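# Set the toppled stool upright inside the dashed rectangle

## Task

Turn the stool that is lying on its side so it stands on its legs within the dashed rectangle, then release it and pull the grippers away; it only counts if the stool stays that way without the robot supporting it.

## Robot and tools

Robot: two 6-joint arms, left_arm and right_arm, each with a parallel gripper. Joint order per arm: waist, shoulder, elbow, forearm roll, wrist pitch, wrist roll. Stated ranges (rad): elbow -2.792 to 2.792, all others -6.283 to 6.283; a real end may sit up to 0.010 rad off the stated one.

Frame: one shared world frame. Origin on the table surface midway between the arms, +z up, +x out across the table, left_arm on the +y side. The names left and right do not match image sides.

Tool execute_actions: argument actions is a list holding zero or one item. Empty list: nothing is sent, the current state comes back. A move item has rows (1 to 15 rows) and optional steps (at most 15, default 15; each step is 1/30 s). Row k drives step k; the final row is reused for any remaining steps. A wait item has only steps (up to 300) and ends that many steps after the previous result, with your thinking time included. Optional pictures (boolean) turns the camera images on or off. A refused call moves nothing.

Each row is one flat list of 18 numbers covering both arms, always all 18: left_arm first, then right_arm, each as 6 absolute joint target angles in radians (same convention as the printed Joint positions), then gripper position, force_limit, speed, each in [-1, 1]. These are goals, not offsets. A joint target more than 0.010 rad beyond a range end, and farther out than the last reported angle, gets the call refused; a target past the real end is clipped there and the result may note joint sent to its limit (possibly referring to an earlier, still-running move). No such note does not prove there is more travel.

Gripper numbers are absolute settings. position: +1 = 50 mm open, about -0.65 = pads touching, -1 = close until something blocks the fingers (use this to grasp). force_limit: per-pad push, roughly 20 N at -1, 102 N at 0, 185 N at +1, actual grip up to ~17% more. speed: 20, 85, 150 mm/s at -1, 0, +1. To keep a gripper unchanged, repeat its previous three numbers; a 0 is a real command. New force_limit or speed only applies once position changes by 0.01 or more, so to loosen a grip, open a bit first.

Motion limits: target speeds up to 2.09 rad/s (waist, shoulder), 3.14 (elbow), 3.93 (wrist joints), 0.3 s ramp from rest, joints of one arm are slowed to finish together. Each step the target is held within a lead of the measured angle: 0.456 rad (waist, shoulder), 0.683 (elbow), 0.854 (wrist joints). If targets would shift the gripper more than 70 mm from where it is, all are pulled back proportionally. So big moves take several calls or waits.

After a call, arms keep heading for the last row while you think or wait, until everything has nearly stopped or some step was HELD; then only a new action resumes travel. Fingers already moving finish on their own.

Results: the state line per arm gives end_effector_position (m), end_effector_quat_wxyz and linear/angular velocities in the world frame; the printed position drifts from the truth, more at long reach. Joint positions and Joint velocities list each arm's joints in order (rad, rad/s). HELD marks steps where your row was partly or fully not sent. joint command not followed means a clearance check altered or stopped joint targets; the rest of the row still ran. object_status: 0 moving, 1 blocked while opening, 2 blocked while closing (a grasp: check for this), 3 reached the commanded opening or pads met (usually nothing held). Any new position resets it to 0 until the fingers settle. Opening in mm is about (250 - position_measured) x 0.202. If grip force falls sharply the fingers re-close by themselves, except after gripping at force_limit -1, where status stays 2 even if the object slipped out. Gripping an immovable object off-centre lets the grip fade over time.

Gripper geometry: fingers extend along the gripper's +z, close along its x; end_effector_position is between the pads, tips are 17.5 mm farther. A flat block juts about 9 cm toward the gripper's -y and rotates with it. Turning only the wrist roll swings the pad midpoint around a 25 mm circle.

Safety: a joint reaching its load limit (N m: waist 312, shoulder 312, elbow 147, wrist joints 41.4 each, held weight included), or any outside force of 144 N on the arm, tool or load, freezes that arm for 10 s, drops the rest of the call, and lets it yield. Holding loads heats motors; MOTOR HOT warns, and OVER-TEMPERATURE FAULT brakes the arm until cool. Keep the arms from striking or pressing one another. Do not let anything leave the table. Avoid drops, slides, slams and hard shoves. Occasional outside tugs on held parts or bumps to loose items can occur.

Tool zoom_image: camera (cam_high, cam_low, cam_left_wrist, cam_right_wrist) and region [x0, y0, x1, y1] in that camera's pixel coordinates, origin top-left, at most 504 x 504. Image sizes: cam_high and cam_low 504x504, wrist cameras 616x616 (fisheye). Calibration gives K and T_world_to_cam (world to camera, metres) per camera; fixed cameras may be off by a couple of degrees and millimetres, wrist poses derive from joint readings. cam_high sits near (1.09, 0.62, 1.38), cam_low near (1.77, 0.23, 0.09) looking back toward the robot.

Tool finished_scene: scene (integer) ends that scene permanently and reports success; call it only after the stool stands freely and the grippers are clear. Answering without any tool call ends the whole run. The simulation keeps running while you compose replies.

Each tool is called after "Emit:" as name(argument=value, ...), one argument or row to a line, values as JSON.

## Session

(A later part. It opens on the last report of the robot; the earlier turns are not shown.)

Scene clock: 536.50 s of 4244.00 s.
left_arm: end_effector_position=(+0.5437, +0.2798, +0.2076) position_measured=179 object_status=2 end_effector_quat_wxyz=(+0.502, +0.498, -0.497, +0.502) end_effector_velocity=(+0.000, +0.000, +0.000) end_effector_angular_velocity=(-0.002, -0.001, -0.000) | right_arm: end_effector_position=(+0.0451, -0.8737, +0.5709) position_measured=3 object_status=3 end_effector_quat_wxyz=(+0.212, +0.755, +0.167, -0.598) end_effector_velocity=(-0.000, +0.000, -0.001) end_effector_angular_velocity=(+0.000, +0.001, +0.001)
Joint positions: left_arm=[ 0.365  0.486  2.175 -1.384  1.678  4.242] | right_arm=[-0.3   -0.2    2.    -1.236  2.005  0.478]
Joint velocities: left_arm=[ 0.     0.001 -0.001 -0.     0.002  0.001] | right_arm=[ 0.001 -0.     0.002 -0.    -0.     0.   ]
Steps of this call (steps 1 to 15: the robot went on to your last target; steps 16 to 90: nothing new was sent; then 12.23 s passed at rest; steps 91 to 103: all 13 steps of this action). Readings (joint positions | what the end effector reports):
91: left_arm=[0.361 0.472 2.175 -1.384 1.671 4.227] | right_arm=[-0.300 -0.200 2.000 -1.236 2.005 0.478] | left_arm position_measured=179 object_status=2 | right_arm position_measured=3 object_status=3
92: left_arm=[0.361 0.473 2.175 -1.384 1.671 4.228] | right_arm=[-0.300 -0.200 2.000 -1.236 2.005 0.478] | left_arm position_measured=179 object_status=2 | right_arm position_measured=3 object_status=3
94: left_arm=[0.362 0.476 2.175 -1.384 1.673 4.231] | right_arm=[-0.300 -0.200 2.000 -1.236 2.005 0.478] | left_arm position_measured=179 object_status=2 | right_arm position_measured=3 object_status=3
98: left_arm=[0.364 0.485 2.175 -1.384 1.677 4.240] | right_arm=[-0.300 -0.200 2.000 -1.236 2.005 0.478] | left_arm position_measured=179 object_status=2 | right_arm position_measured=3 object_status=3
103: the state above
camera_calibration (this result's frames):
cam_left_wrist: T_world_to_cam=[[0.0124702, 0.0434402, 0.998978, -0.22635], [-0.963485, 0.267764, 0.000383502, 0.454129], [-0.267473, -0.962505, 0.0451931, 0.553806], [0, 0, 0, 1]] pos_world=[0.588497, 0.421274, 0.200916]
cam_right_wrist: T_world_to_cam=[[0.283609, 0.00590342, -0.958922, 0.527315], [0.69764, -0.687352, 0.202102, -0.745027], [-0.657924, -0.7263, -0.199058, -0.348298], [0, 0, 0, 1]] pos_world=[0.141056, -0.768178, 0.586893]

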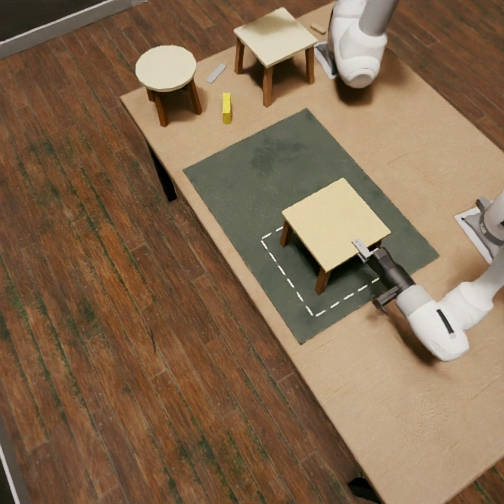

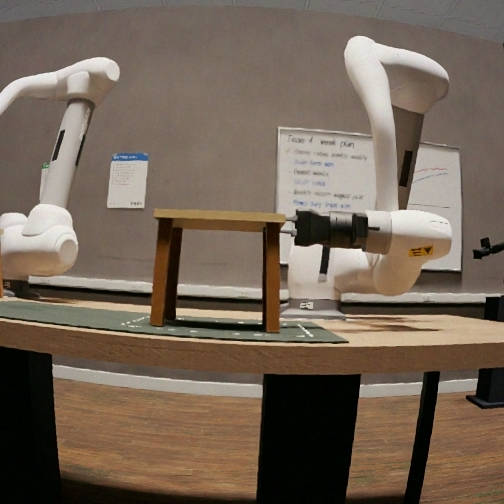

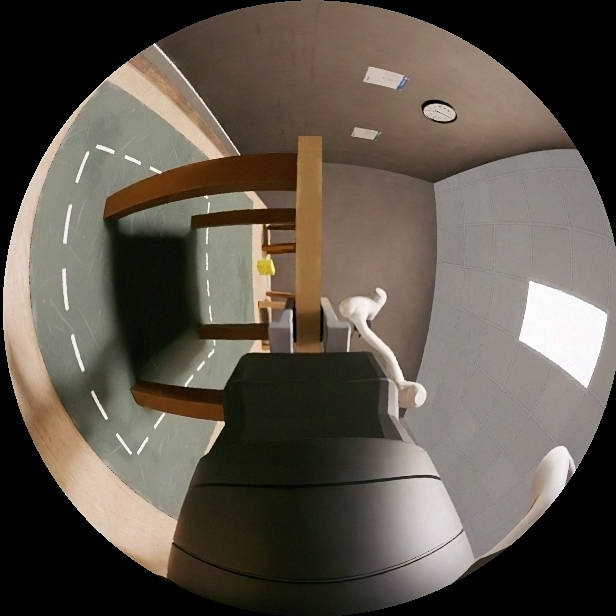

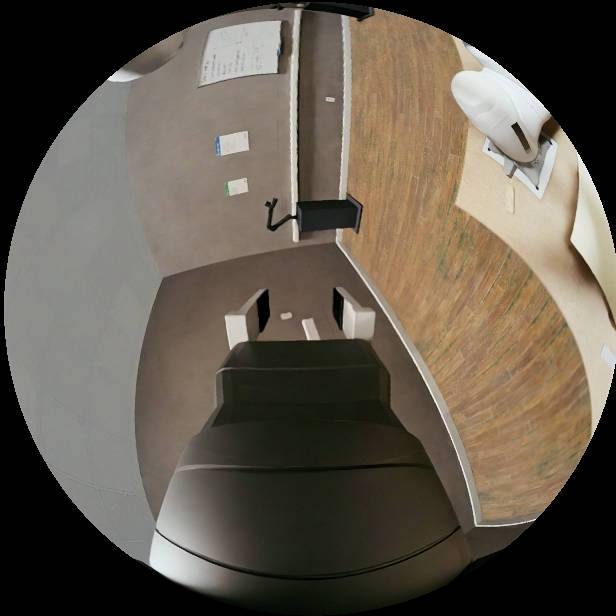

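Emit:
execute_actions(
  actions=[
    {"rows": [[0.3647, 0.4865, 2.1755, -1.3837, 1.6780, 4.2416, 1, 0.1, 0.5, -0.3, -0.2, 2.0, -1.236, 2.005, 0.478, 1, 0, 0]], "steps": 11},
  ],
  pictures=false,
)

Emit:
execute_actions(
  actions=[
    {"rows": [[0.3687, 0.4872, 2.1738, -1.3802, 1.6800, 4.2412, 1, 0.1, 0.5, -0.3, -0.2, 2.0, -1.236, 2.005, 0.478, 1, 0, 0], [0.3787, 0.4890, 2.1694, -1.3713, 1.6849, 4.2401, 1, 0.1, 0.5, -0.3, -0.2, 2.0, -1.236, 2.005, 0.478, 1, 0, 0], [0.3948, 0.4919, 2.1624, -1.3572, 1.6928, 4.2383, 1, 0.1, 0.5, -0.3, -0.2, 2.0, -1.236, 2.005, 0.478, 1, 0, 0], [0.4148, 0.4956, 2.1537, -1.3395, 1.7027, 4.2361, 1, 0.1, 0.5, -0.3, -0.2, 2.0, -1.236, 2.005, 0.478, 1, 0, 0], [0.4348, 0.4992, 2.1450, -1.3219, 1.7125, 4.2339, 1, 0.1, 0.5, -0.3, -0.2, 2.0, -1.236, 2.005, 0.478, 1, 0, 0], [0.4549, 0.5028, 2.1363, -1.3042, 1.7224, 4.2317, 1, 0.1, 0.5, -0.3, -0.2, 2.0, -1.236, 2.005, 0.478, 1, 0, 0], [0.4749, 0.5064, 2.1275, -1.2865, 1.7322, 4.2296, 1, 0.1, 0.5, -0.3, -0.2, 2.0, -1.236, 2.005, 0.478, 1, 0, 0], [0.4950, 0.5100, 2.1188, -1.2688, 1.7421, 4.2274, 1, 0.1, 0.5, -0.3, -0.2, 2.0, -1.236, 2.005, 0.478, 1, 0, 0], [0.5150, 0.5137, 2.1101, -1.2512, 1.7520, 4.2252, 1, 0.1, 0.5, -0.3, -0.2, 2.0, -1.236, 2.005, 0.478, 1, 0, 0], [0.5350, 0.5173, 2.1014, -1.2335, 1.7618, 4.2230, 1, 0.1, 0.5, -0.3, -0.2, 2.0, -1.236, 2.005, 0.478, 1, 0, 0], [0.5551, 0.5209, 2.0927, -1.2158, 1.7717, 4.2208, 1, 0.1, 0.5, -0.3, -0.2, 2.0, -1.236, 2.005, 0.478, 1, 0, 0], [0.5751, 0.5200, 2.0860, -1.2070, 1.7766, 4.2197, 1, 0.1, 0.5, -0.3, -0.2, 2.0, -1.236, 2.005, 0.478, 1, 0, 0], [0.5951, 0.5150, 2.0830, -1.2070, 1.7766, 4.2197, 1, 0.1, 0.5, -0.3, -0.2, 2.0, -1.236, 2.005, 0.478, 1, 0, 0], [0.6151, 0.5080, 2.0810, -1.2070, 1.7766, 4.2197, 1, 0.1, 0.5, -0.3, -0.2, 2.0, -1.236, 2.005, 0.478, 1, 0, 0], [0.6351, 0.5000, 2.0800, -1.2070, 1.7766, 4.2197, 1, 0.1, 0.5, -0.3, -0.2, 2.0, -1.236, 2.005, 0.478, 1, 0, 0]], "steps": 15},
  ],
  pictures=false,
)

Emit:
execute_actions(
  actions=[
    {"rows": [[0.6551, 0.4920, 2.08, -1.2070, 1.7766, 4.2197, 1, 0.1, 0.5, -0.3, -0.2, 2.0, -1.236, 2.005, 0.478, 1, 0, 0], [0.6751, 0.4840, 2.08, -1.2070, 1.7766, 4.2197, 1, 0.1, 0.5, -0.3, -0.2, 2.0, -1.236, 2.005, 0.478, 1, 0, 0], [0.6951, 0.4760, 2.08, -1.2070, 1.7766, 4.2197, 1, 0.1, 0.5, -0.3, -0.2, 2.0, -1.236, 2.005, 0.478, 1, 0, 0], [0.7131, 0.4690, 2.08, -1.2070, 1.7766, 4.2197, 1, 0.1, 0.5, -0.3, -0.2, 2.0, -1.236, 2.005, 0.478, 1, 0, 0], [0.7281, 0.4630, 2.08, -1.2070, 1.7766, 4.2197, 1, 0.1, 0.5, -0.3, -0.2, 2.0, -1.236, 2.005, 0.478, 1, 0, 0], [0.7391, 0.4590, 2.08, -1.2070, 1.7766, 4.2197, 1, 0.1, 0.5, -0.3, -0.2, 2.0, -1.236, 2.005, 0.478, 1, 0, 0], [0.7461, 0.4560, 2.08, -1.2070, 1.7766, 4.2197, 1, 0.1, 0.5, -0.3, -0.2, 2.0, -1.236, 2.005, 0.478, 1, 0, 0], [0.75, 0.4550, 2.08, -1.2070, 1.7766, 4.2197, 1, 0.1, 0.5, -0.3, -0.2, 2.0, -1.236, 2.005, 0.478, 1, 0, 0]], "steps": 15},
  ],
)

Scene clock: 562.73 s of 4244.00 s.
left_arm: end_effector_position=(+0.5437, +0.2799, +0.2075) position_measured=3 object_status=0 end_effector_quat_wxyz=(+0.502, +0.498, -0.497, +0.502) end_effector_velocity=(-0.000, -0.000, -0.001) end_effector_angular_velocity=(-0.001, +0.001, -0.001) | right_arm: end_effector_position=(+0.0451, -0.8737, +0.5709) position_measured=3 object_status=3 end_effector_quat_wxyz=(+0.212, +0.755, +0.167, -0.598) end_effector_velocity=(-0.000, -0.000, +0.000) end_effector_angular_velocity=(-0.000, -0.001, +0.000)
Joint positions: left_arm=[ 0.365  0.487  2.176 -1.384  1.678  4.242] | right_arm=[-0.3   -0.2    2.    -1.236  2.005  0.478]
Joint velocities: left_arm=[-0.001  0.001  0.    -0.     0.001  0.   ] | right_arm=[ 0. -0. -0. -0. -0.  0.]
Steps of this call (steps 1 to 15: the robot went on to your last target; steps 16 to 90: nothing new was sent; then 22.87 s passed at rest; steps 91 to 101: all 11 steps of this action). Readings (joint positions | what the end effector reports):
91: left_arm=[0.365 0.487 2.176 -1.384 1.678 4.242] | right_arm=[-0.300 -0.200 2.000 -1.236 2.005 0.478] | left_arm position_measured=166 object_status=0 | right_arm position_measured=3 object_status=3
92: left_arm=[0.365 0.486 2.176 -1.384 1.678 4.242] | right_arm=[-0.300 -0.200 2.000 -1.236 2.005 0.478] | left_arm position_measured=147 object_status=0 | right_arm position_measured=3 object_status=3
94: left_arm=[0.365 0.487 2.176 -1.384 1.678 4.242] | right_arm=[-0.300 -0.200 2.000 -1.236 2.005 0.478] | left_arm position_measured=108 object_status=0 | right_arm position_measured=3 object_status=3
98: left_arm=[0.365 0.487 2.176 -1.384 1.678 4.242] | right_arm=[-0.300 -0.200 2.000 -1.236 2.005 0.478] | left_arm position_measured=31 object_status=0 | right_arm position_measured=3 object_status=3
101: the state above

Scene clock: 563.23 s of 4244.00 s.
left_arm: end_effector_position=(+0.5465, +0.4019, +0.2100) position_measured=3 object_status=3 end_effector_quat_wxyz=(+0.493, +0.503, -0.497, +0.506) end_effector_velocity=(+0.012, +0.348, +0.036) end_effector_angular_velocity=(+0.060, -0.084, +0.358) | right_arm: end_effector_position=(+0.0451, -0.8737, +0.5709) position_measured=3 object_status=3 end_effector_quat_wxyz=(+0.212, +0.755, +0.167, -0.598) end_effector_velocity=(-0.000, -0.000, -0.000) end_effector_angular_velocity=(+0.001, +0.001, -0.002)
Joint positions: left_arm=[ 0.569  0.517  2.091 -1.219  1.77   4.221] | right_arm=[-0.3   -0.2    2.    -1.236  2.005  0.478]
Joint velocities: left_arm=[ 0.587 -0.018 -0.145  0.203  0.114 -0.025] | right_arm=[-0.001  0.     0.001  0.     0.001  0.   ]
Steps of this call (steps 1 to 15: all 15 steps of this action). Readings (joint positions | what the end effector reports):
1: left_arm=[0.365 0.487 2.176 -1.384 1.678 4.242] | right_arm=[-0.300 -0.200 2.000 -1.236 2.005 0.478] | left_arm position_measured=3 object_status=0 | right_arm position_measured=3 object_status=3
2: left_arm=[0.367 0.487 2.175 -1.382 1.679 4.242] | right_arm=[-0.300 -0.200 2.000 -1.236 2.005 0.478] | left_arm position_measured=3 object_status=0 | right_arm position_measured=3 object_status=3
4: left_arm=[0.379 0.489 2.169 -1.371 1.685 4.240] | right_arm=[-0.300 -0.200 2.000 -1.236 2.005 0.478] | left_arm position_measured=3 object_status=0 | right_arm position_measured=3 object_status=3
8: left_arm=[0.436 0.499 2.144 -1.321 1.713 4.234] | right_arm=[-0.300 -0.200 2.000 -1.236 2.005 0.478] | left_arm position_measured=3 object_status=3 | right_arm position_measured=3 object_status=3
15: the state above

Scene clock: 563.73 s of 4244.00 s.
left_arm: end_effector_position=(+0.5397, +0.5014, +0.2425) position_measured=3 object_status=3 end_effector_quat_wxyz=(+0.426, +0.536, -0.477, +0.551) end_effector_velocity=(-0.000, +0.003, +0.001) end_effector_angular_velocity=(+0.002, -0.001, +0.006) | right_arm: end_effector_position=(+0.0451, -0.8737, +0.5709) position_measured=3 object_status=3 end_effector_quat_wxyz=(+0.212, +0.755, +0.167, -0.598) end_effector_velocity=(-0.000, +0.000, +0.000) end_effector_angular_velocity=(-0.001, -0.000, +0.000)
Joint positions: left_arm=[ 0.75   0.455  2.08  -1.207  1.777  4.22 ] | right_arm=[-0.3   -0.2    2.    -1.236  2.005  0.478]
Joint velocities: left_arm=[ 0.005 -0.002 -0.    -0.    -0.001 -0.   ] | right_arm=[ 0.    -0.001  0.    -0.    -0.     0.   ]
Steps of this call (steps 1 to 15: all 15 steps of this action). Readings (joint positions | what the end effector reports):
1: left_arm=[0.589 0.515 2.087 -1.214 1.773 4.221] | right_arm=[-0.300 -0.200 2.000 -1.236 2.005 0.478] | left_arm position_measured=3 object_status=3 | right_arm position_measured=3 object_status=3
2: left_arm=[0.609 0.511 2.084 -1.210 1.775 4.220] | right_arm=[-0.300 -0.200 2.000 -1.236 2.005 0.478] | left_arm position_measured=3 object_status=3 | right_arm position_measured=3 object_status=3
4: left_arm=[0.649 0.495 2.081 -1.208 1.776 4.220] | right_arm=[-0.300 -0.200 2.000 -1.236 2.005 0.478] | left_arm position_measured=3 object_status=3 | right_arm position_measured=3 object_status=3
8: left_arm=[0.721 0.466 2.080 -1.207 1.777 4.220] | right_arm=[-0.300 -0.200 2.000 -1.236 2.005 0.478] | left_arm position_measured=3 object_status=3 | right_arm position_measured=3 object_status=3
15: the state above
camera_calibration (this result's frames):
cam_left_wrist: T_world_to_cam=[[-0.0565813, -0.00723584, 0.998372, -0.207965], [-0.994582, 0.0877493, -0.0557306, 0.511575], [-0.0872031, -0.996116, -0.0121616, 0.697853], [0, 0, 0, 1]] pos_world=[0.557891, 0.648747, 0.244624]
cam_right_wrist: T_world_to_cam=[[0.283609, 0.00590336, -0.958922, 0.527315], [0.69764, -0.687352, 0.202102, -0.745027], [-0.657924, -0.7263, -0.199058, -0.348298], [0, 0, 0, 1]] pos_world=[0.141056, -0.768178, 0.586893]

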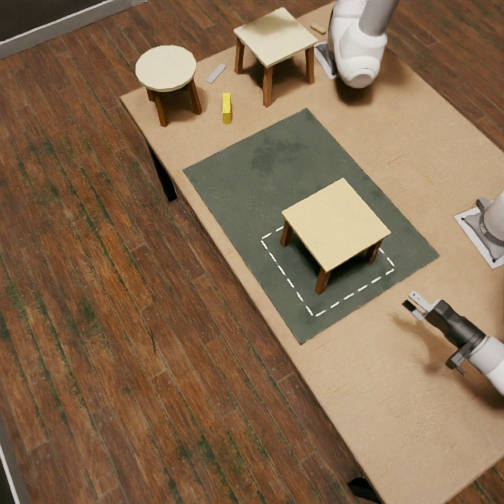

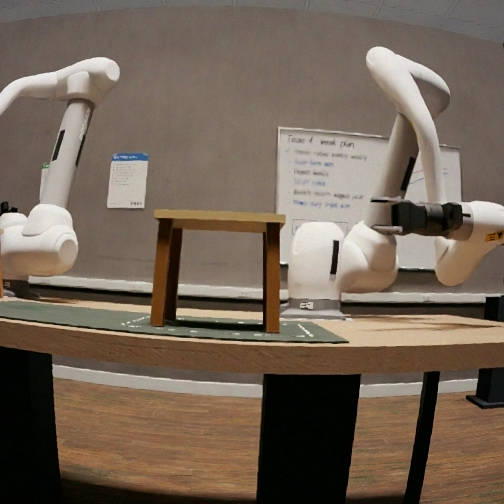

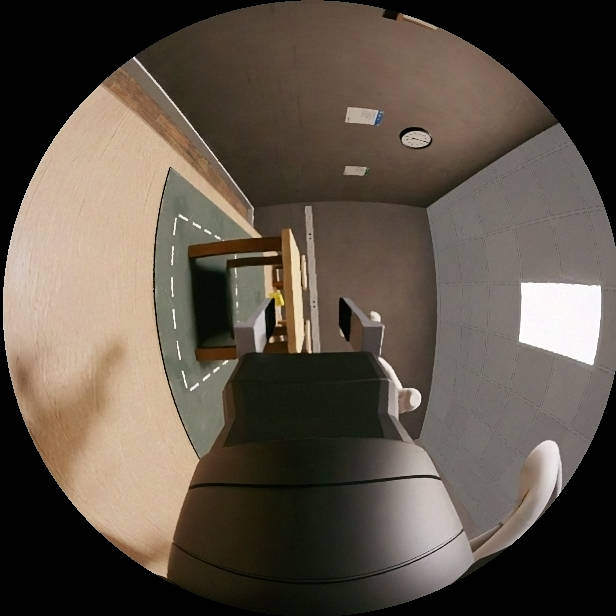

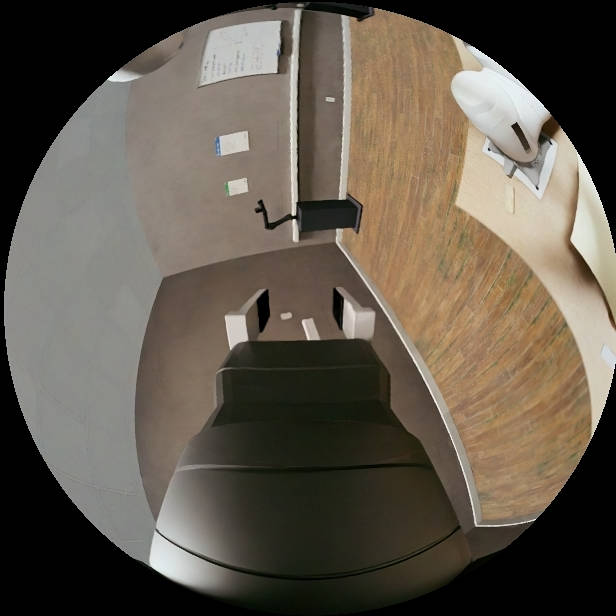

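The stool is standing inside the dashed rectangle, and the arm is clear of it.

Emit:
finished_scene(
  scene=1,
)

The scene is finished: the task was done.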